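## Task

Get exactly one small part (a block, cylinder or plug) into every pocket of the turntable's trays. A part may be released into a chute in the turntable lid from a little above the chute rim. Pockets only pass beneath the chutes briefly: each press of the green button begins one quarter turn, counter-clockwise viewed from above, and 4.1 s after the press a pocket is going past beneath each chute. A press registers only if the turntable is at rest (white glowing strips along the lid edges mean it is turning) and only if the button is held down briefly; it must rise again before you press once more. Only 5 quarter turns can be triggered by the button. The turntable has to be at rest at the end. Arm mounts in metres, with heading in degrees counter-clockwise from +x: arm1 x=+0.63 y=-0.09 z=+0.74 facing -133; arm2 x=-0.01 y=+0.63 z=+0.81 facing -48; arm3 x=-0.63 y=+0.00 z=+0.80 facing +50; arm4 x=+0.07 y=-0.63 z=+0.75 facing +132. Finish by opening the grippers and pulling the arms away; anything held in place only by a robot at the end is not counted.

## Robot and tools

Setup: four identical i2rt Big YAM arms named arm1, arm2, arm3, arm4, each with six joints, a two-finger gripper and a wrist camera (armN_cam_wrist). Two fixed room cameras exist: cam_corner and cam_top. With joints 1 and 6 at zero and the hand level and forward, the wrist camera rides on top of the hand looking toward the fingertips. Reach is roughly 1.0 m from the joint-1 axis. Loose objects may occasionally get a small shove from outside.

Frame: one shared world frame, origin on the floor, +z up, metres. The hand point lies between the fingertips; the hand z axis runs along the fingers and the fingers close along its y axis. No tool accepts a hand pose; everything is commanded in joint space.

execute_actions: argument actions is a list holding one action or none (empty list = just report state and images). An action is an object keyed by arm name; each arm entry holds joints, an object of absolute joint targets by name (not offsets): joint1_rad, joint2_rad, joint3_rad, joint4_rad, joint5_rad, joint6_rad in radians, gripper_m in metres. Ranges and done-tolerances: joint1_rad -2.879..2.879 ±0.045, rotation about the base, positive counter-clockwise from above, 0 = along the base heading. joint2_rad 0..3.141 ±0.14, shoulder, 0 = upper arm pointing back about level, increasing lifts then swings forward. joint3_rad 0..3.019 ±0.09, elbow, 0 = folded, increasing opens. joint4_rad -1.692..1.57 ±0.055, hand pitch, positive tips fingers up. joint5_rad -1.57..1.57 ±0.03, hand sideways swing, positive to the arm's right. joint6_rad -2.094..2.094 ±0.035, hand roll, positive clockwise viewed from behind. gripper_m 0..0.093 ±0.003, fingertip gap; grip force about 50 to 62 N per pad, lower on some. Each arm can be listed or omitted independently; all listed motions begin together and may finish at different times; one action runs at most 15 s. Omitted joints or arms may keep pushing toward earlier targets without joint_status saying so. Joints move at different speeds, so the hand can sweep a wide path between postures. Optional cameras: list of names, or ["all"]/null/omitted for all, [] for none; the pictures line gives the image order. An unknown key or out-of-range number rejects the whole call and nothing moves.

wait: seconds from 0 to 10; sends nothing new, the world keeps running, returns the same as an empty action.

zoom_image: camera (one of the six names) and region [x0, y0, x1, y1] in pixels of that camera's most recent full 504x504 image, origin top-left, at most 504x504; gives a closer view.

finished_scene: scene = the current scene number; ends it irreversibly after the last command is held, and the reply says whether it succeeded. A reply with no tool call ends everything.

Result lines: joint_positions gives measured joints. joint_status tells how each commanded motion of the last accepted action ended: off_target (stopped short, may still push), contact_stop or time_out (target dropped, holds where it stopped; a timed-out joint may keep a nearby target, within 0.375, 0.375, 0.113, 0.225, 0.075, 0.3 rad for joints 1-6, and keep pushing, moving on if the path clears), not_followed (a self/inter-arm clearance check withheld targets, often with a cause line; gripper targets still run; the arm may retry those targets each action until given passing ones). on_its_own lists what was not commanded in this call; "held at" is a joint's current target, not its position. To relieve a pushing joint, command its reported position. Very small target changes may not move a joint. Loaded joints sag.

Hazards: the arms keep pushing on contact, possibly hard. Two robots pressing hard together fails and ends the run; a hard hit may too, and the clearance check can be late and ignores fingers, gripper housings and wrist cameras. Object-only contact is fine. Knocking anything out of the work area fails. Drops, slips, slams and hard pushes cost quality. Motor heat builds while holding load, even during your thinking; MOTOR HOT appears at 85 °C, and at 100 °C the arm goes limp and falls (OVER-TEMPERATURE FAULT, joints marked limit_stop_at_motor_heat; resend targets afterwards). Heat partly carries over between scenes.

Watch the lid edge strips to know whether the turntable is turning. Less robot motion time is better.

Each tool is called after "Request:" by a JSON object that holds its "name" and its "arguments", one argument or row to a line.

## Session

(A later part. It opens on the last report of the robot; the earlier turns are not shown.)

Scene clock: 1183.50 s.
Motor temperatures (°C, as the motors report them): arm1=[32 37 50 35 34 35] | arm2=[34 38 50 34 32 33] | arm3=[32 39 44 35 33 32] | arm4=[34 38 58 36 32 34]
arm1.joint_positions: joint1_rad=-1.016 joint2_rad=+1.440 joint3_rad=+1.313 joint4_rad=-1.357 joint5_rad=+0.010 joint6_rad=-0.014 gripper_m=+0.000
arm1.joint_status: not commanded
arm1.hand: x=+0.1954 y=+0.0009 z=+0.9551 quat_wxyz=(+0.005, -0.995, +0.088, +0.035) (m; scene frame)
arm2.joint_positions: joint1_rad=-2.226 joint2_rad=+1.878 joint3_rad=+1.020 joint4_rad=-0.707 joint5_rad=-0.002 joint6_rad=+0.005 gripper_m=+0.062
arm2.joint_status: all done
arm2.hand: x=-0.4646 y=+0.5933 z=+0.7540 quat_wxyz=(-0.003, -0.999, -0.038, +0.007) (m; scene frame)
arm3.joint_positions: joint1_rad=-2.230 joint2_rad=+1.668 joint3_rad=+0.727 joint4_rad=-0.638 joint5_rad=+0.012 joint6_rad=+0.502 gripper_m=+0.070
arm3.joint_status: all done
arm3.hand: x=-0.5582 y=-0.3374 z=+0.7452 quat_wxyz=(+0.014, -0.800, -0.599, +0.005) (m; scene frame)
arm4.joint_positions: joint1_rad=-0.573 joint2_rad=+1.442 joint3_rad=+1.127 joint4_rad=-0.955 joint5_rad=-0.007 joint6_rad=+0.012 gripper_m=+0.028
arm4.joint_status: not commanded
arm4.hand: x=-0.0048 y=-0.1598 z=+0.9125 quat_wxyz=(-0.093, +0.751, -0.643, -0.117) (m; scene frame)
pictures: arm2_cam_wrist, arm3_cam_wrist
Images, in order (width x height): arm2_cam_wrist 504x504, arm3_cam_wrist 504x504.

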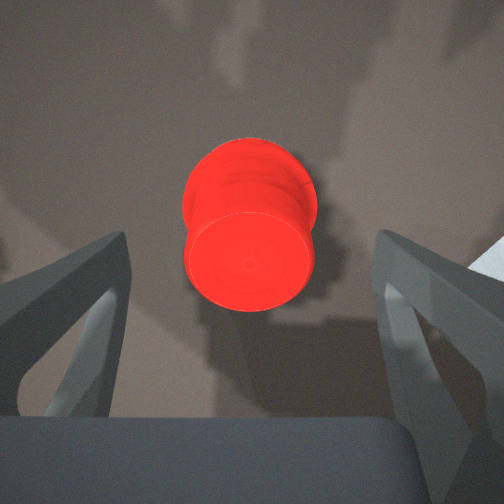

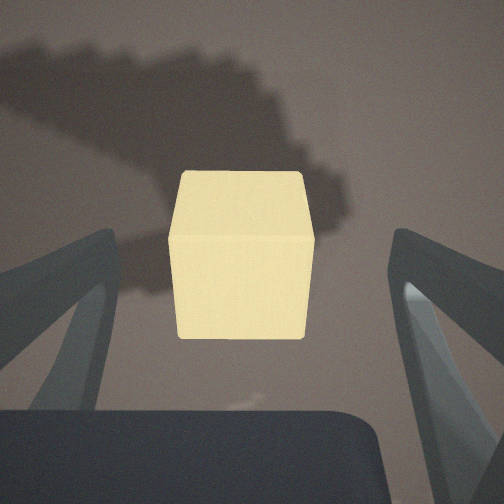

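Request:
{"name": "execute_actions", "arguments": {
  "actions": [
    {"arm2":{"joints":{"joint2_rad":1.905,"joint4_rad":-0.68}},"arm3":{"joints":{"gripper_m":0.017}}}
  ],
  "cameras": ["arm2_cam_wrist"]
}}

Scene clock: 1193.03 s.
Motor temperatures (°C, as the motors report them): arm1=[32 37 50 35 34 35] | arm2=[34 38 49 34 32 33] | arm3=[32 39 44 35 33 32] | arm4=[34 38 58 36 32 34]
arm1.joint_positions: joint1_rad=-1.016 joint2_rad=+1.440 joint3_rad=+1.313 joint4_rad=-1.357 joint5_rad=+0.010 joint6_rad=-0.014 gripper_m=+0.000
arm1.joint_status: not commanded
arm1.hand: x=+0.1954 y=+0.0009 z=+0.9551 quat_wxyz=(+0.005, -0.995, +0.088, +0.035) (m; scene frame)
arm2.joint_positions: joint1_rad=-2.226 joint2_rad=+1.885 joint3_rad=+1.020 joint4_rad=-0.692 joint5_rad=-0.002 joint6_rad=+0.005 gripper_m=+0.062
arm2.joint_status: all done
arm2.hand: x=-0.4668 y=+0.5931 z=+0.7509 quat_wxyz=(-0.003, -0.999, -0.038, +0.010) (m; scene frame)
arm3.joint_positions: joint1_rad=-2.230 joint2_rad=+1.668 joint3_rad=+0.727 joint4_rad=-0.638 joint5_rad=+0.012 joint6_rad=+0.503 gripper_m=+0.031
arm3.joint_status: gripper_m off_target (ended at +0.031, target +0.017)
arm3.hand: x=-0.5582 y=-0.3374 z=+0.7452 quat_wxyz=(+0.014, -0.801, -0.599, +0.005) (m; scene frame)
arm4.joint_positions: joint1_rad=-0.573 joint2_rad=+1.442 joint3_rad=+1.127 joint4_rad=-0.955 joint5_rad=-0.007 joint6_rad=+0.012 gripper_m=+0.028
arm4.joint_status: not commanded
arm4.hand: x=-0.0048 y=-0.1598 z=+0.9125 quat_wxyz=(-0.093, +0.751, -0.643, -0.117) (m; scene frame)
pictures: arm2_cam_wrist
Images, in order (width x height): arm2_cam_wrist 504x504.

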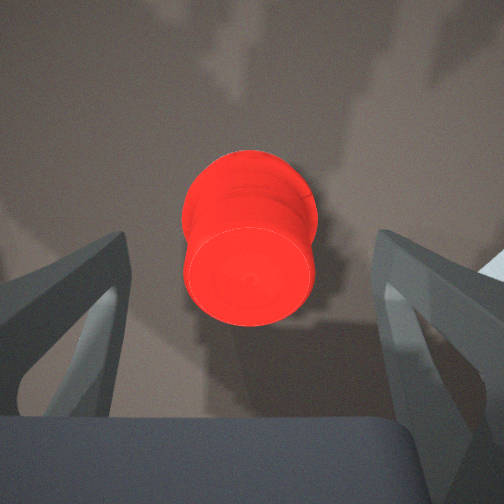

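Request:
{"name": "execute_actions", "arguments": {
  "actions": [
    {"arm2":{"joints":{"joint3_rad":1.0}}}
  ],
  "cameras": []
}}

Request:
{"name": "execute_actions", "arguments": {
  "actions": [
    {"arm2":{"joints":{"gripper_m":0.016}}}
  ],
  "cameras": ["arm2_cam_wrist"]
}}

Scene clock: 1196.70 s.
Motor temperatures (°C, as the motors report them): arm1=[32 37 50 35 34 35] | arm2=[34 38 49 34 32 33] | arm3=[32 39 44 35 33 32] | arm4=[34 38 58 36 32 34]
arm1.joint_positions: joint1_rad=-1.016 joint2_rad=+1.440 joint3_rad=+1.313 joint4_rad=-1.357 joint5_rad=+0.010 joint6_rad=-0.014 gripper_m=+0.000
arm1.joint_status: not commanded
arm1.hand: x=+0.1954 y=+0.0009 z=+0.9551 quat_wxyz=(+0.005, -0.995, +0.088, +0.035) (m; scene frame)
arm2.joint_positions: joint1_rad=-2.226 joint2_rad=+1.886 joint3_rad=+1.002 joint4_rad=-0.690 joint5_rad=-0.002 joint6_rad=+0.005 gripper_m=+0.062
arm2.joint_status: all done
arm2.hand: x=-0.4579 y=+0.5938 z=+0.7463 quat_wxyz=(-0.003, -0.999, -0.038, +0.002) (m; scene frame)
arm3.joint_positions: joint1_rad=-2.230 joint2_rad=+1.668 joint3_rad=+0.727 joint4_rad=-0.638 joint5_rad=+0.012 joint6_rad=+0.503 gripper_m=+0.031
arm3.joint_status: not commanded
arm3.hand: x=-0.5582 y=-0.3374 z=+0.7452 quat_wxyz=(+0.014, -0.801, -0.599, +0.005) (m; scene frame)
arm4.joint_positions: joint1_rad=-0.573 joint2_rad=+1.442 joint3_rad=+1.127 joint4_rad=-0.955 joint5_rad=-0.007 joint6_rad=+0.012 gripper_m=+0.028
arm4.joint_status: not commanded
arm4.hand: x=-0.0048 y=-0.1598 z=+0.9125 quat_wxyz=(-0.093, +0.751, -0.643, -0.117) (m; scene frame)
pictures: none
No camera images: the call's "cameras" was empty. Leave "cameras" out to get every camera's image.

Scene clock: 1197.30 s.
Motor temperatures (°C, as the motors report them): arm1=[32 37 50 35 34 35] | arm2=[34 38 49 34 32 33] | arm3=[32 39 44 35 33 32] | arm4=[34 38 58 36 32 34]
arm1.joint_positions: joint1_rad=-1.016 joint2_rad=+1.440 joint3_rad=+1.313 joint4_rad=-1.357 joint5_rad=+0.010 joint6_rad=-0.014 gripper_m=+0.000
arm1.joint_status: not commanded
arm1.hand: x=+0.1954 y=+0.0009 z=+0.9551 quat_wxyz=(+0.005, -0.995, +0.088, +0.035) (m; scene frame)
arm2.joint_positions: joint1_rad=-2.226 joint2_rad=+1.886 joint3_rad=+1.002 joint4_rad=-0.690 joint5_rad=-0.002 joint6_rad=+0.005 gripper_m=+0.027
arm2.joint_status: gripper_m off_target (ended at +0.027, target +0.016)
arm2.hand: x=-0.4579 y=+0.5938 z=+0.7463 quat_wxyz=(-0.003, -0.999, -0.038, +0.002) (m; scene frame)
arm3.joint_positions: joint1_rad=-2.230 joint2_rad=+1.668 joint3_rad=+0.727 joint4_rad=-0.638 joint5_rad=+0.012 joint6_rad=+0.503 gripper_m=+0.031
arm3.joint_status: not commanded
arm3.hand: x=-0.5582 y=-0.3374 z=+0.7452 quat_wxyz=(+0.014, -0.801, -0.599, +0.005) (m; scene frame)
arm4.joint_positions: joint1_rad=-0.573 joint2_rad=+1.442 joint3_rad=+1.127 joint4_rad=-0.955 joint5_rad=-0.007 joint6_rad=+0.012 gripper_m=+0.028
arm4.joint_status: not commanded
arm4.hand: x=-0.0048 y=-0.1598 z=+0.9125 quat_wxyz=(-0.093, +0.751, -0.643, -0.117) (m; scene frame)
pictures: arm2_cam_wrist
Images, in order (width x height): arm2_cam_wrist 504x504.

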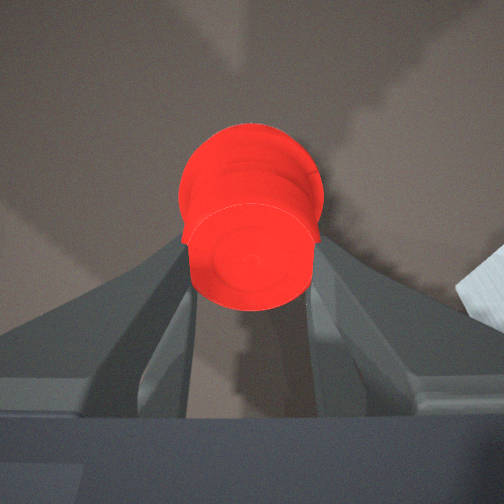

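Request:
{"name": "execute_actions", "arguments": {
  "actions": [
    {"arm2":{"joints":{"joint2_rad":0.75,"joint3_rad":0.87,"joint4_rad":-1.68}},"arm3":{"joints":{"joint2_rad":0.75,"joint3_rad":0.87,"joint4_rad":-1.68,"joint6_rad":-0.1}}}
  ],
  "cameras": []
}}

Request:
{"name": "execute_actions", "arguments": {
  "actions": [
    {"arm2":{"joints":{"joint1_rad":-0.772}},"arm3":{"joints":{"joint1_rad":-1.004}}}
  ],
  "cameras": []
}}

Request:
{"name": "execute_actions", "arguments": {
  "actions": [
    {"arm2":{"joints":{"joint3_rad":1.14,"joint4_rad":-1.156}},"arm3":{"joints":{"joint3_rad":0.885,"joint4_rad":-1.151}}}
  ],
  "cameras": []
}}

Request:
{"name": "execute_actions", "arguments": {
  "actions": [
    {"arm2":{"joints":{"joint2_rad":1.56}},"arm3":{"joints":{"joint2_rad":1.26}}}
  ]
}}

Scene clock: 1207.03 s.
Motor temperatures (°C, as the motors report them): arm1=[32 37 50 35 34 35] | arm2=[34 38 48 34 32 33] | arm3=[32 39 44 35 33 32] | arm4=[34 38 58 36 32 34]
arm1.joint_positions: joint1_rad=-1.016 joint2_rad=+1.440 joint3_rad=+1.313 joint4_rad=-1.357 joint5_rad=+0.010 joint6_rad=-0.014 gripper_m=+0.000
arm1.joint_status: not commanded
arm1.hand: x=+0.1954 y=+0.0009 z=+0.9551 quat_wxyz=(+0.005, -0.995, +0.088, +0.035) (m; scene frame)
arm2.joint_positions: joint1_rad=-2.226 joint2_rad=+0.745 joint3_rad=+0.857 joint4_rad=-1.670 joint5_rad=-0.002 joint6_rad=+0.005 gripper_m=+0.027
arm2.joint_status: all done
arm2.hand: x=-0.1833 y=+0.6173 z=+1.0499 quat_wxyz=(-0.004, -0.999, -0.038, +0.010) (m; scene frame)
arm3.joint_positions: joint1_rad=-2.230 joint2_rad=+0.748 joint3_rad=+0.841 joint4_rad=-1.664 joint5_rad=+0.012 joint6_rad=-0.092 gripper_m=+0.031
arm3.joint_status: all done
arm3.hand: x=-0.5930 y=-0.1662 z=+1.0287 quat_wxyz=(+0.012, -0.590, -0.807, +0.004) (m; scene frame)
arm4.joint_positions: joint1_rad=-0.573 joint2_rad=+1.442 joint3_rad=+1.127 joint4_rad=-0.955 joint5_rad=-0.007 joint6_rad=+0.012 gripper_m=+0.028
arm4.joint_status: not commanded
arm4.hand: x=-0.0048 y=-0.1598 z=+0.9125 quat_wxyz=(-0.093, +0.751, -0.643, -0.117) (m; scene frame)
pictures: none
No camera images: the call's "cameras" was empty. Leave "cameras" out to get every camera's image.

Scene clock: 1208.77 s.
Motor temperatures (°C, as the motors report them): arm1=[32 37 50 35 34 35] | arm2=[34 38 49 34 32 33] | arm3=[32 39 44 35 33 32] | arm4=[34 38 58 36 32 34]
arm1.joint_positions: joint1_rad=-1.016 joint2_rad=+1.440 joint3_rad=+1.313 joint4_rad=-1.357 joint5_rad=+0.010 joint6_rad=-0.014 gripper_m=+0.000
arm1.joint_status: not commanded
arm1.hand: x=+0.1954 y=+0.0009 z=+0.9551 quat_wxyz=(+0.005, -0.995, +0.088, +0.035) (m; scene frame)
arm2.joint_positions: joint1_rad=-0.776 joint2_rad=+0.745 joint3_rad=+0.857 joint4_rad=-1.670 joint5_rad=-0.002 joint6_rad=+0.005 gripper_m=+0.027
arm2.joint_status: all done
arm2.hand: x=-0.0185 y=+0.4591 z=+1.0494 quat_wxyz=(-0.004, -0.723, -0.691, +0.008) (m; scene frame)
arm3.joint_positions: joint1_rad=-1.009 joint2_rad=+0.748 joint3_rad=+0.841 joint4_rad=-1.664 joint5_rad=+0.011 joint6_rad=-0.094 gripper_m=+0.031
arm3.joint_status: all done
arm3.hand: x=-0.4584 y=-0.0241 z=+1.0286 quat_wxyz=(+0.007, -0.020, -1.000, +0.000) (m; scene frame)
arm4.joint_positions: joint1_rad=-0.573 joint2_rad=+1.442 joint3_rad=+1.127 joint4_rad=-0.955 joint5_rad=-0.007 joint6_rad=+0.012 gripper_m=+0.028
arm4.joint_status: not commanded
arm4.hand: x=-0.0048 y=-0.1598 z=+0.9125 quat_wxyz=(-0.093, +0.751, -0.643, -0.117) (m; scene frame)
pictures: none
No camera images: the call's "cameras" was empty. Leave "cameras" out to get every camera's image.

Scene clock: 1210.00 s.
Motor temperatures (°C, as the motors report them): arm1=[32 37 50 35 34 35] | arm2=[34 37 49 34 32 33] | arm3=[32 39 44 35 33 32] | arm4=[34 38 58 36 32 34]
arm1.joint_positions: joint1_rad=-1.016 joint2_rad=+1.440 joint3_rad=+1.313 joint4_rad=-1.357 joint5_rad=+0.010 joint6_rad=-0.014 gripper_m=+0.000
arm1.joint_status: not commanded
arm1.hand: x=+0.1954 y=+0.0009 z=+0.9551 quat_wxyz=(+0.005, -0.995, +0.088, +0.035) (m; scene frame)
arm2.joint_positions: joint1_rad=-0.776 joint2_rad=+0.749 joint3_rad=+1.113 joint4_rad=-1.175 joint5_rad=-0.002 joint6_rad=+0.005 gripper_m=+0.027
arm2.joint_status: all done
arm2.hand: x=-0.0229 y=+0.3153 z=+1.2119 quat_wxyz=(-0.258, -0.669, -0.643, +0.270) (m; scene frame)
arm3.joint_positions: joint1_rad=-1.009 joint2_rad=+0.748 joint3_rad=+0.841 joint4_rad=-1.176 joint5_rad=+0.011 joint6_rad=-0.094 gripper_m=+0.031
arm3.joint_status: all done
arm3.hand: x=-0.3439 y=-0.0397 z=+1.0555 quat_wxyz=(-0.233, -0.022, -0.972, +0.028) (m; scene frame)
arm4.joint_positions: joint1_rad=-0.573 joint2_rad=+1.442 joint3_rad=+1.127 joint4_rad=-0.955 joint5_rad=-0.007 joint6_rad=+0.012 gripper_m=+0.028
arm4.joint_status: not commanded
arm4.hand: x=-0.0048 y=-0.1598 z=+0.9125 quat_wxyz=(-0.093, +0.751, -0.643, -0.117) (m; scene frame)
pictures: none
No camera images: the call's "cameras" was empty. Leave "cameras" out to get every camera's image.

Scene clock: 1211.40 s.
Motor temperatures (°C, as the motors report them): arm1=[32 37 50 35 34 35] | arm2=[34 37 50 34 32 33] | arm3=[32 39 45 35 33 32] | arm4=[34 38 58 36 32 34]
arm1.joint_positions: joint1_rad=-1.016 joint2_rad=+1.440 joint3_rad=+1.313 joint4_rad=-1.357 joint5_rad=+0.010 joint6_rad=-0.014 gripper_m=+0.000
arm1.joint_status: not commanded
arm1.hand: x=+0.1954 y=+0.0009 z=+0.9551 quat_wxyz=(+0.005, -0.995, +0.088, +0.035) (m; scene frame)
arm2.joint_positions: joint1_rad=-0.776 joint2_rad=+1.560 joint3_rad=+1.113 joint4_rad=-1.165 joint5_rad=-0.002 joint6_rad=+0.005 gripper_m=+0.027
arm2.joint_status: all done
arm2.hand: x=-0.0292 y=+0.2110 z=+0.9155 quat_wxyz=(+0.014, -0.723, -0.691, -0.012) (m; scene frame)
arm3.joint_positions: joint1_rad=-1.008 joint2_rad=+1.249 joint3_rad=+0.850 joint4_rad=-1.164 joint5_rad=+0.012 joint6_rad=-0.094 gripper_m=+0.031
arm3.joint_status: all done
arm3.hand: x=-0.3116 y=-0.0427 z=+0.9160 quat_wxyz=(+0.003, -0.019, -1.000, +0.001) (m; scene frame)
arm4.joint_positions: joint1_rad=-0.573 joint2_rad=+1.442 joint3_rad=+1.127 joint4_rad=-0.955 joint5_rad=-0.007 joint6_rad=+0.012 gripper_m=+0.028
arm4.joint_status: not commanded
arm4.hand: x=-0.0048 y=-0.1598 z=+0.9125 quat_wxyz=(-0.093, +0.751, -0.643, -0.117) (m; scene frame)
pictures: arm1_cam_wrist, arm2_cam_wrist, arm3_cam_wrist, arm4_cam_wrist, cam_corner, cam_top
Images, in order (width x height): arm1_cam_wrist 504x504, arm2_cam_wrist 504x504, arm3_cam_wrist 504x504, arm4_cam_wrist 504x504, cam_corner 504x504, cam_top 504x504.

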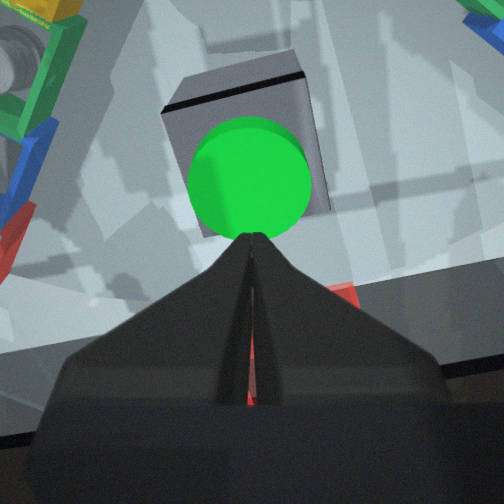

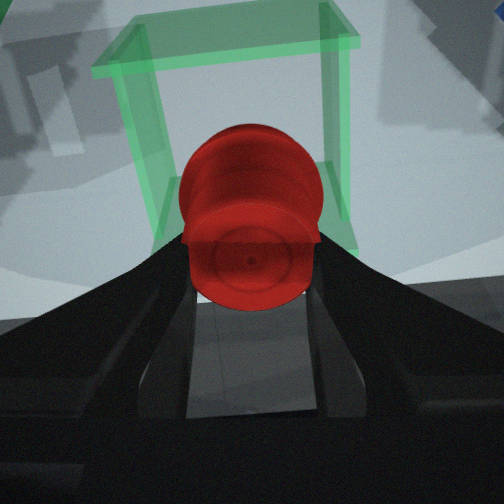

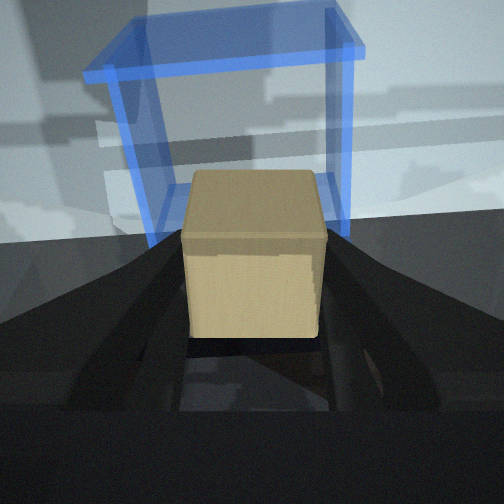

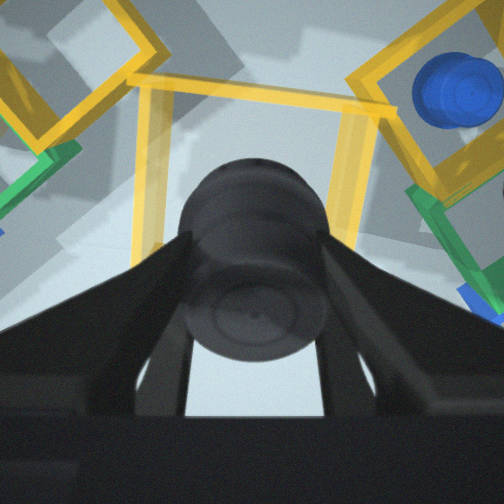

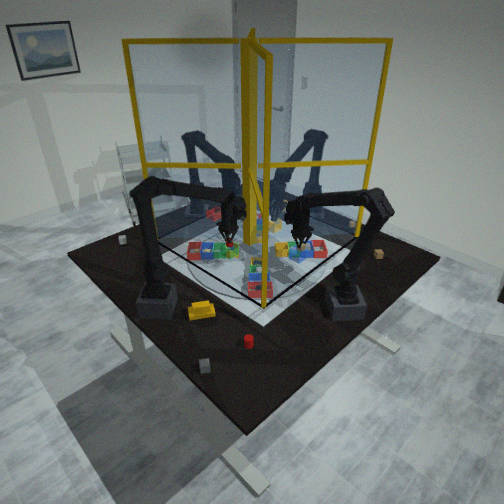

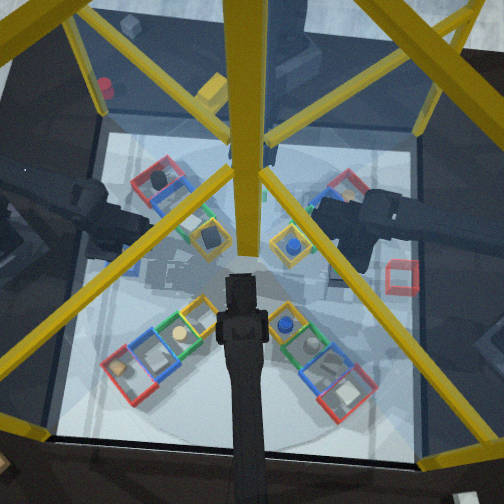

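Request:
{"name": "execute_actions", "arguments": {
  "actions": [
    {"arm1":{"joints":{"joint2_rad":1.475}}}
  ],
  "cameras": ["arm1_cam_wrist","cam_corner"]
}}

Scene clock: 1242.30 s.
Motor temperatures (°C, as the motors report them): arm1=[32 37 51 35 34 35] | arm2=[34 38 52 34 32 33] | arm3=[32 38 47 35 33 32] | arm4=[34 38 59 36 32 34]
arm1.joint_positions: joint1_rad=-1.016 joint2_rad=+1.450 joint3_rad=+1.313 joint4_rad=-1.357 joint5_rad=+0.010 joint6_rad=-0.014 gripper_m=+0.000
arm1.joint_status: all done
arm1.hand: x=+0.1946 y=+0.0011 z=+0.9508 quat_wxyz=(+0.004, -0.996, +0.088, +0.030) (m; scene frame)
arm2.joint_positions: joint1_rad=-0.776 joint2_rad=+1.560 joint3_rad=+1.113 joint4_rad=-1.165 joint5_rad=-0.002 joint6_rad=+0.005 gripper_m=+0.027
arm2.joint_status: not commanded
arm2.hand: x=-0.0292 y=+0.2110 z=+0.9155 quat_wxyz=(+0.014, -0.723, -0.691, -0.012) (m; scene frame)
arm3.joint_positions: joint1_rad=-1.008 joint2_rad=+1.249 joint3_rad=+0.850 joint4_rad=-1.164 joint5_rad=+0.012 joint6_rad=-0.094 gripper_m=+0.031
arm3.joint_status: not commanded
arm3.hand: x=-0.3116 y=-0.0427 z=+0.9160 quat_wxyz=(+0.003, -0.019, -1.000, +0.001) (m; scene frame)
arm4.joint_positions: joint1_rad=-0.573 joint2_rad=+1.442 joint3_rad=+1.127 joint4_rad=-0.955 joint5_rad=-0.007 joint6_rad=+0.012 gripper_m=+0.028
arm4.joint_status: not commanded
arm4.hand: x=-0.0048 y=-0.1598 z=+0.9125 quat_wxyz=(-0.093, +0.751, -0.643, -0.117) (m; scene frame)
pictures: arm1_cam_wrist, cam_corner
Images, in order (width x height): arm1_cam_wrist 504x504, cam_corner 504x504.

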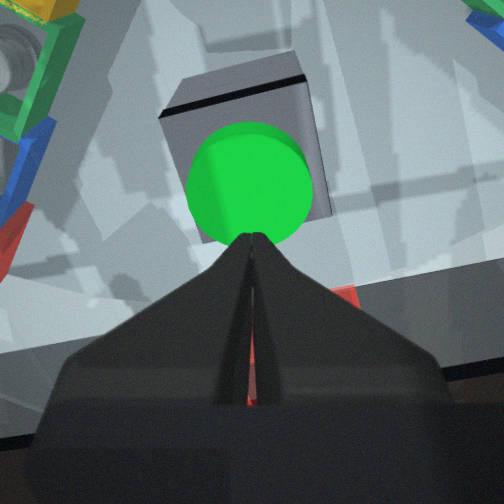

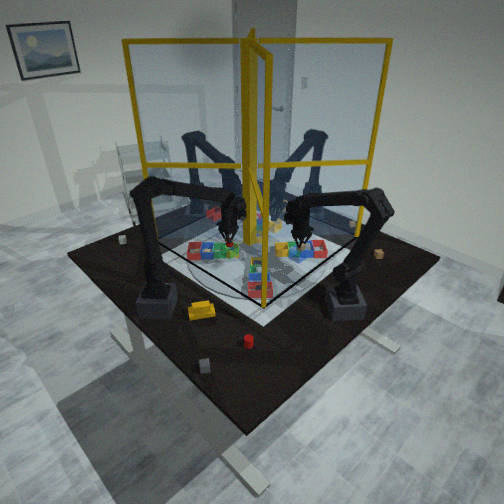

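Request:
{"name": "execute_actions", "arguments": {
  "actions": [
    {"arm1":{"joints":{"joint2_rad":1.62}}}
  ],
  "cameras": []
}}

Request:
{"name": "wait", "arguments": {
  "seconds": 3.15
}}

Request:
{"name": "execute_actions", "arguments": {
  "actions": [
    {"arm2":{"joints":{"gripper_m":0.06}},"arm3":{"joints":{"gripper_m":0.06}},"arm4":{"joints":{"gripper_m":0.06}}}
  ]
}}

Scene clock: 1256.53 s.
Motor temperatures (°C, as the motors report them): arm1=[32 37 51 35 34 35] | arm2=[34 38 53 34 32 33] | arm3=[32 38 47 35 33 32] | arm4=[34 38 59 36 32 34]
arm1.joint_positions: joint1_rad=-1.016 joint2_rad=+1.555 joint3_rad=+1.344 joint4_rad=-1.357 joint5_rad=+0.010 joint6_rad=-0.014 gripper_m=+0.000
arm1.joint_status: all done
arm1.hand: x=+0.1781 y=+0.0040 z=+0.9177 quat_wxyz=(+0.001, -0.996, +0.088, -0.006) (m; scene frame)
arm2.joint_positions: joint1_rad=-0.776 joint2_rad=+1.560 joint3_rad=+1.113 joint4_rad=-1.165 joint5_rad=-0.002 joint6_rad=+0.005 gripper_m=+0.027
arm2.joint_status: not commanded
arm2.hand: x=-0.0292 y=+0.2110 z=+0.9155 quat_wxyz=(+0.014, -0.723, -0.691, -0.012) (m; scene frame)
arm3.joint_positions: joint1_rad=-1.008 joint2_rad=+1.249 joint3_rad=+0.850 joint4_rad=-1.164 joint5_rad=+0.012 joint6_rad=-0.094 gripper_m=+0.031
arm3.joint_status: not commanded
arm3.hand: x=-0.3116 y=-0.0427 z=+0.9160 quat_wxyz=(+0.003, -0.019, -1.000, +0.001) (m; scene frame)
arm4.joint_positions: joint1_rad=-0.573 joint2_rad=+1.442 joint3_rad=+1.127 joint4_rad=-0.955 joint5_rad=-0.007 joint6_rad=+0.012 gripper_m=+0.028
arm4.joint_status: not commanded
arm4.hand: x=-0.0048 y=-0.1598 z=+0.9125 quat_wxyz=(-0.093, +0.751, -0.643, -0.117) (m; scene frame)
pictures: none
No camera images: the call's "cameras" was empty. Leave "cameras" out to get every camera's image.

Scene clock: 1259.70 s.
Motor temperatures (°C, as the motors report them): arm1=[32 37 50 35 34 35] | arm2=[34 38 53 34 32 33] | arm3=[32 38 47 35 33 32] | arm4=[34 38 59 36 32 34]
arm1.joint_positions: joint1_rad=-1.016 joint2_rad=+1.555 joint3_rad=+1.344 joint4_rad=-1.357 joint5_rad=+0.010 joint6_rad=-0.014 gripper_m=+0.000
arm1.joint_status: all done
arm1.hand: x=+0.1781 y=+0.0040 z=+0.9177 quat_wxyz=(+0.001, -0.996, +0.088, -0.006) (m; scene frame)
arm2.joint_positions: joint1_rad=-0.776 joint2_rad=+1.560 joint3_rad=+1.113 joint4_rad=-1.165 joint5_rad=-0.002 joint6_rad=+0.005 gripper_m=+0.027
arm2.joint_status: not commanded
arm2.hand: x=-0.0292 y=+0.2110 z=+0.9155 quat_wxyz=(+0.014, -0.723, -0.691, -0.012) (m; scene frame)
arm3.joint_positions: joint1_rad=-1.008 joint2_rad=+1.249 joint3_rad=+0.850 joint4_rad=-1.164 joint5_rad=+0.012 joint6_rad=-0.094 gripper_m=+0.031
arm3.joint_status: not commanded
arm3.hand: x=-0.3116 y=-0.0427 z=+0.9160 quat_wxyz=(+0.003, -0.019, -1.000, +0.001) (m; scene frame)
arm4.joint_positions: joint1_rad=-0.573 joint2_rad=+1.442 joint3_rad=+1.127 joint4_rad=-0.955 joint5_rad=-0.007 joint6_rad=+0.012 gripper_m=+0.028
arm4.joint_status: not commanded
arm4.hand: x=-0.0048 y=-0.1598 z=+0.9125 quat_wxyz=(-0.093, +0.751, -0.643, -0.117) (m; scene frame)
wait: 3.17 s; at rest by 0.27 s
pictures: arm1_cam_wrist, arm2_cam_wrist, arm3_cam_wrist, arm4_cam_wrist, cam_corner, cam_top
Images, in order (width x height): arm1_cam_wrist 504x504, arm2_cam_wrist 504x504, arm3_cam_wrist 504x504, arm4_cam_wrist 504x504, cam_corner 504x504, cam_top 504x504.

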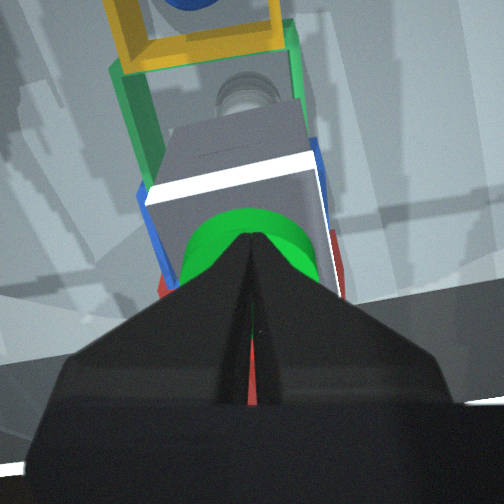

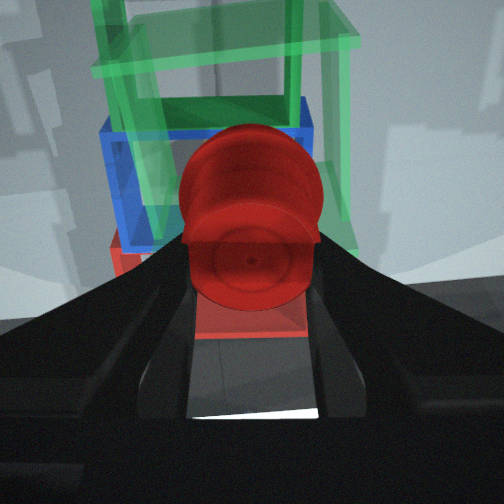

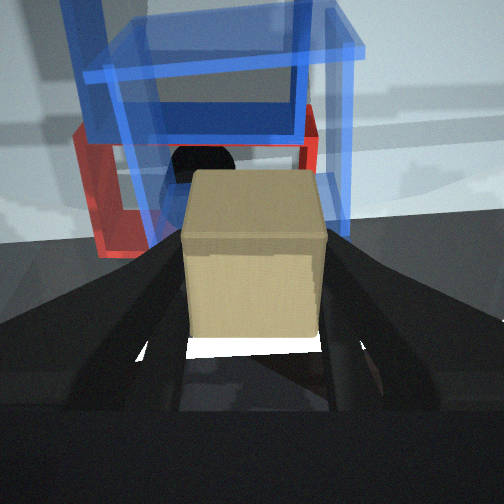

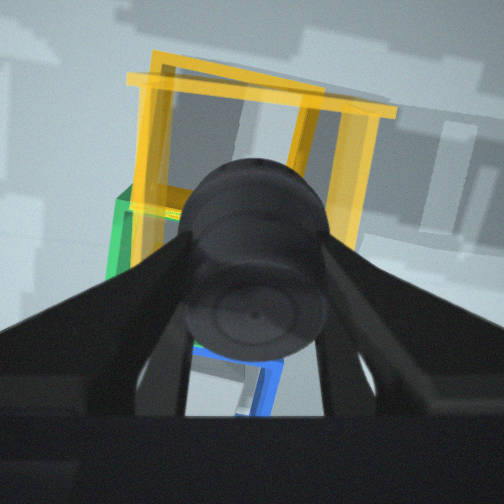

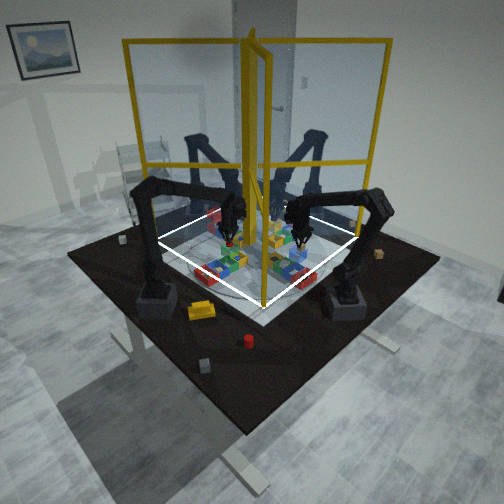

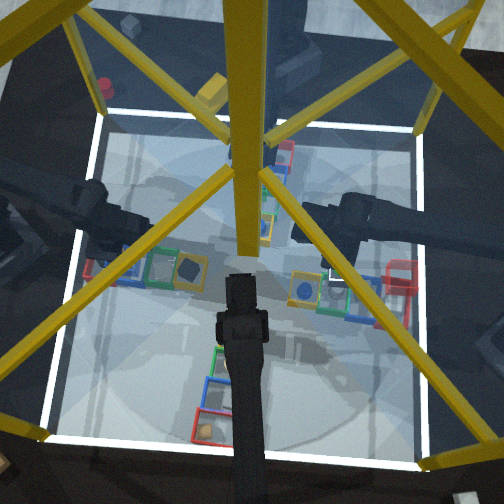

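Scene clock: 1260.27 s.
Motor temperatures (°C, as the motors report them): arm1=[32 37 50 35 34 35] | arm2=[34 38 53 34 32 33] | arm3=[32 38 47 35 33 32] | arm4=[34 38 59 36 32 34]
arm1.joint_positions: joint1_rad=-1.016 joint2_rad=+1.555 joint3_rad=+1.344 joint4_rad=-1.357 joint5_rad=+0.010 joint6_rad=-0.014 gripper_m=+0.000
arm1.joint_status: not commanded
arm1.hand: x=+0.1781 y=+0.0040 z=+0.9177 quat_wxyz=(+0.001, -0.996, +0.088, -0.006) (m; scene frame)
arm2.joint_positions: joint1_rad=-0.776 joint2_rad=+1.560 joint3_rad=+1.113 joint4_rad=-1.165 joint5_rad=-0.002 joint6_rad=+0.005 gripper_m=+0.060
arm2.joint_status: all done
arm2.hand: x=-0.0292 y=+0.2110 z=+0.9155 quat_wxyz=(+0.014, -0.723, -0.691, -0.012) (m; scene frame)
arm3.joint_positions: joint1_rad=-1.008 joint2_rad=+1.249 joint3_rad=+0.850 joint4_rad=-1.164 joint5_rad=+0.012 joint6_rad=-0.094 gripper_m=+0.060
arm3.joint_status: all done
arm3.hand: x=-0.3116 y=-0.0427 z=+0.9160 quat_wxyz=(+0.003, -0.019, -1.000, +0.001) (m; scene frame)
arm4.joint_positions: joint1_rad=-0.573 joint2_rad=+1.442 joint3_rad=+1.127 joint4_rad=-0.955 joint5_rad=-0.007 joint6_rad=+0.012 gripper_m=+0.060
arm4.joint_status: all done
arm4.hand: x=-0.0048 y=-0.1598 z=+0.9125 quat_wxyz=(-0.093, +0.751, -0.643, -0.117) (m; scene frame)
pictures: arm1_cam_wrist, arm2_cam_wrist, arm3_cam_wrist, arm4_cam_wrist, cam_corner, cam_top
Images, in order (width x height): arm1_cam_wrist 504x504, arm2_cam_wrist 504x504, arm3_cam_wrist 504x504, arm4_cam_wrist 504x504, cam_corner 504x504, cam_top 504x504.

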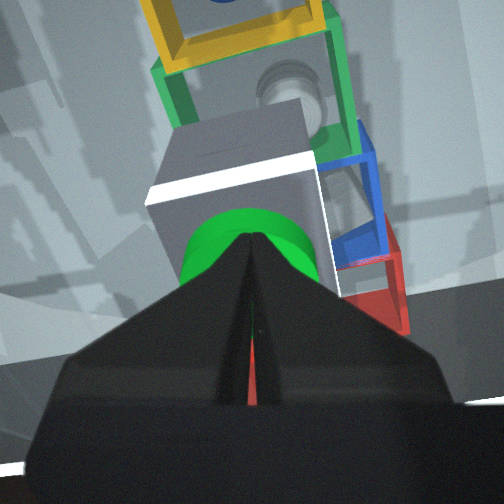

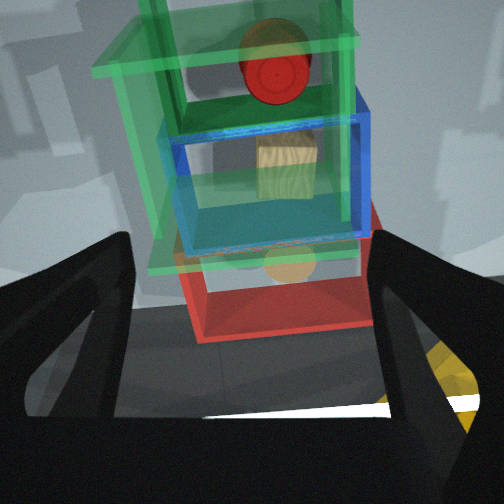

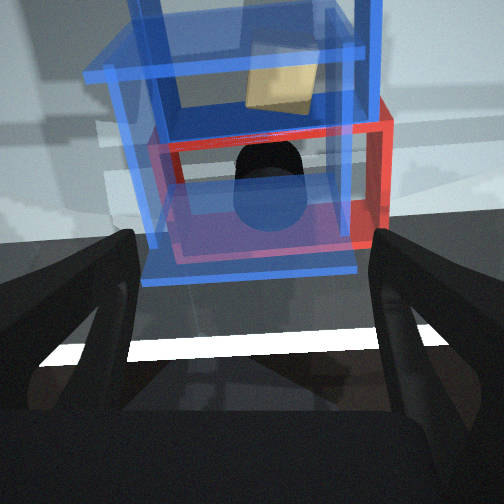

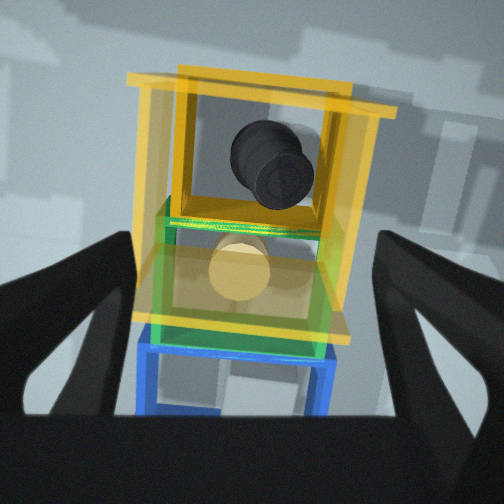

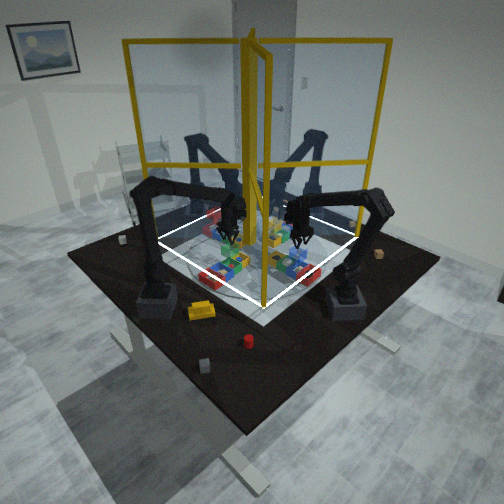

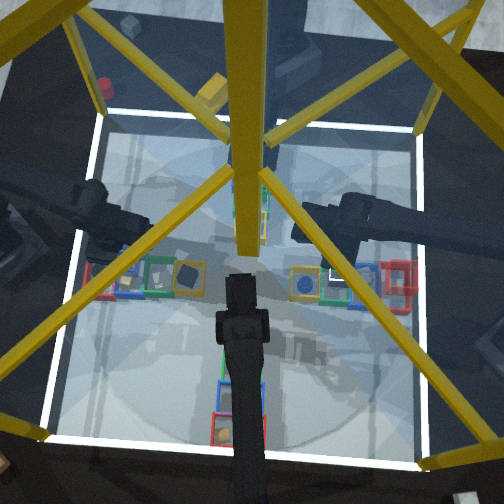

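All landed. Retract everything.

Request:
{"name": "execute_actions", "arguments": {
  "actions": [
    {"arm1":{"joints":{"joint2_rad":0.75,"joint3_rad":0.87,"joint4_rad":-1.68}},"arm2":{"joints":{"joint2_rad":0.75,"joint3_rad":0.87,"joint4_rad":-1.68}},"arm3":{"joints":{"joint2_rad":0.75,"joint3_rad":0.87,"joint4_rad":-1.68}},"arm4":{"joints":{"joint2_rad":0.75,"joint3_rad":0.87,"joint4_rad":-1.68}}}
  ],
  "cameras": []
}}

Request:
{"name": "wait", "arguments": {
  "seconds": 4
}}

Scene clock: 1265.17 s.
Motor temperatures (°C, as the motors report them): arm1=[32 37 49 35 34 35] | arm2=[34 38 53 34 32 33] | arm3=[32 38 47 35 33 32] | arm4=[34 38 58 36 32 34]
arm1.joint_positions: joint1_rad=-1.016 joint2_rad=+0.746 joint3_rad=+0.881 joint4_rad=-1.669 joint5_rad=+0.010 joint6_rad=-0.014 gripper_m=+0.000
arm1.joint_status: all done
arm1.hand: x=+0.4529 y=-0.0482 z=+0.9808 quat_wxyz=(+0.002, -0.996, +0.088, +0.011) (m; scene frame)
arm2.joint_positions: joint1_rad=-0.776 joint2_rad=+0.745 joint3_rad=+0.870 joint4_rad=-1.671 joint5_rad=-0.002 joint6_rad=+0.005 gripper_m=+0.060
arm2.joint_status: all done
arm2.hand: x=-0.0185 y=+0.4568 z=+1.0541 quat_wxyz=(-0.008, -0.722, -0.691, +0.012) (m; scene frame)
arm3.joint_positions: joint1_rad=-1.008 joint2_rad=+0.743 joint3_rad=+0.850 joint4_rad=-1.664 joint5_rad=+0.012 joint6_rad=-0.094 gripper_m=+0.060
arm3.joint_status: all done
arm3.hand: x=-0.4570 y=-0.0243 z=+1.0328 quat_wxyz=(+0.000, -0.019, -1.000, +0.001) (m; scene frame)
arm4.joint_positions: joint1_rad=-0.573 joint2_rad=+0.741 joint3_rad=+0.879 joint4_rad=-1.672 joint5_rad=-0.007 joint6_rad=+0.012 gripper_m=+0.060
arm4.joint_status: all done
arm4.hand: x=+0.0451 y=-0.4566 z=+0.9945 quat_wxyz=(-0.008, +0.759, -0.651, -0.016) (m; scene frame)
pictures: none
No camera images: the call's "cameras" was empty. Leave "cameras" out to get every camera's image.

Scene clock: 1269.17 s.
Motor temperatures (°C, as the motors report them): arm1=[32 36 49 35 34 35] | arm2=[34 37 52 34 32 33] | arm3=[32 38 47 35 33 32] | arm4=[34 38 57 36 32 34]
arm1.joint_positions: joint1_rad=-1.016 joint2_rad=+0.746 joint3_rad=+0.881 joint4_rad=-1.669 joint5_rad=+0.010 joint6_rad=-0.014 gripper_m=+0.000
arm1.joint_status: all done
arm1.hand: x=+0.4529 y=-0.0482 z=+0.9808 quat_wxyz=(+0.002, -0.996, +0.088, +0.011) (m; scene frame)
arm2.joint_positions: joint1_rad=-0.776 joint2_rad=+0.745 joint3_rad=+0.870 joint4_rad=-1.671 joint5_rad=-0.002 joint6_rad=+0.005 gripper_m=+0.060
arm2.joint_status: all done
arm2.hand: x=-0.0185 y=+0.4568 z=+1.0541 quat_wxyz=(-0.008, -0.722, -0.691, +0.012) (m; scene frame)
arm3.joint_positions: joint1_rad=-1.008 joint2_rad=+0.743 joint3_rad=+0.850 joint4_rad=-1.664 joint5_rad=+0.012 joint6_rad=-0.094 gripper_m=+0.060
arm3.joint_status: all done
arm3.hand: x=-0.4570 y=-0.0243 z=+1.0328 quat_wxyz=(+0.000, -0.019, -1.000, +0.001) (m; scene frame)
arm4.joint_positions: joint1_rad=-0.573 joint2_rad=+0.741 joint3_rad=+0.879 joint4_rad=-1.672 joint5_rad=-0.007 joint6_rad=+0.012 gripper_m=+0.060
arm4.joint_status: all done
arm4.hand: x=+0.0451 y=-0.4566 z=+0.9945 quat_wxyz=(-0.008, +0.759, -0.651, -0.016) (m; scene frame)
wait: 4.00 s; at rest by 0.27 s
pictures: arm1_cam_wrist, arm2_cam_wrist, arm3_cam_wrist, arm4_cam_wrist, cam_corner, cam_top
Images, in order (width x height): arm1_cam_wrist 504x504, arm2_cam_wrist 504x504, arm3_cam_wrist 504x504, arm4_cam_wrist 504x504, cam_corner 504x504, cam_top 504x504.

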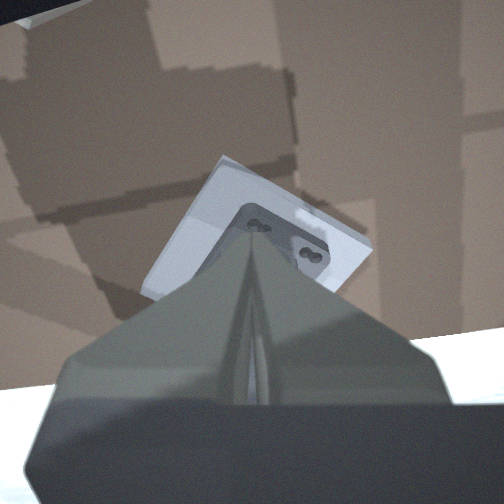

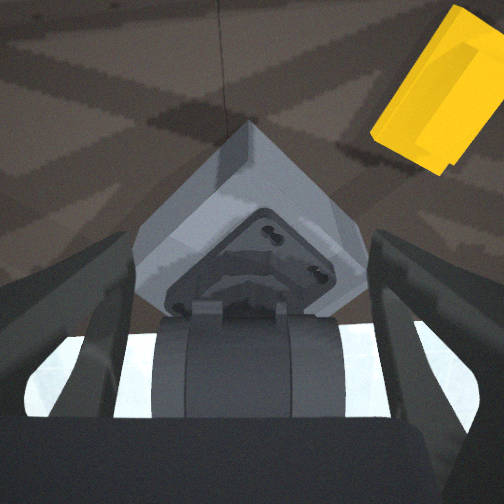

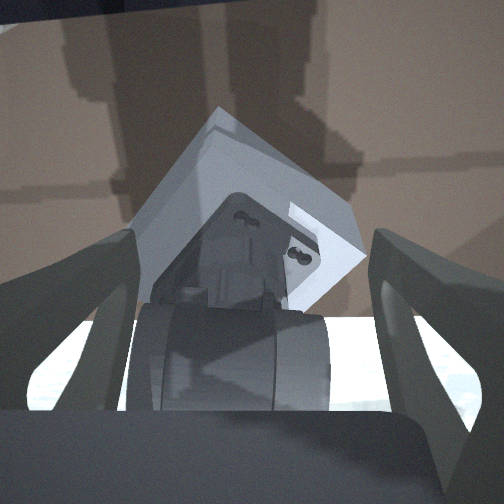

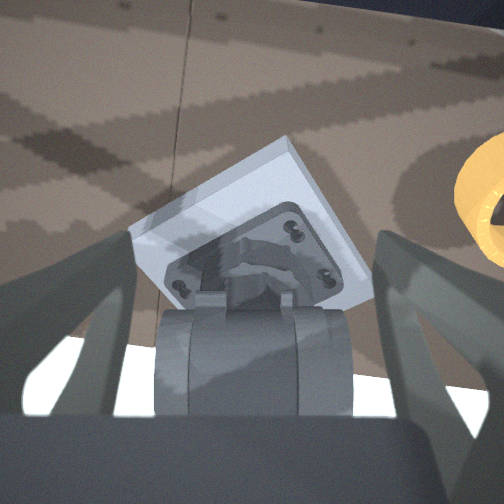

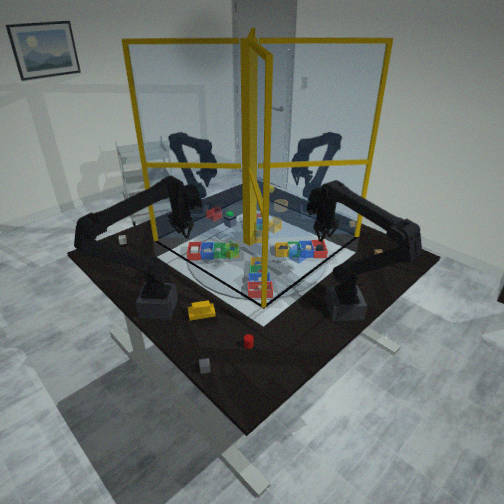

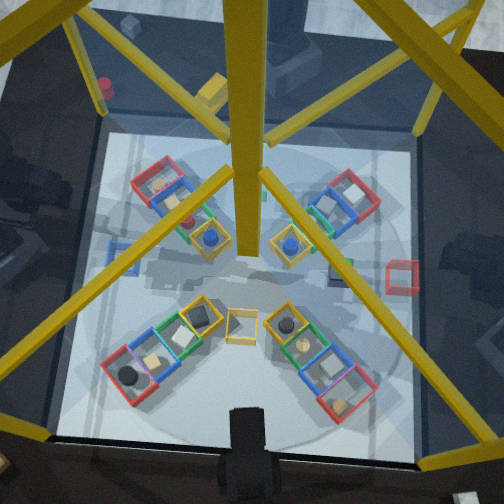

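Turntable still, all pockets full.

Request:
{"name": "finished_scene", "arguments": {
  "scene": 1
}}

The scene is finished: the task was done.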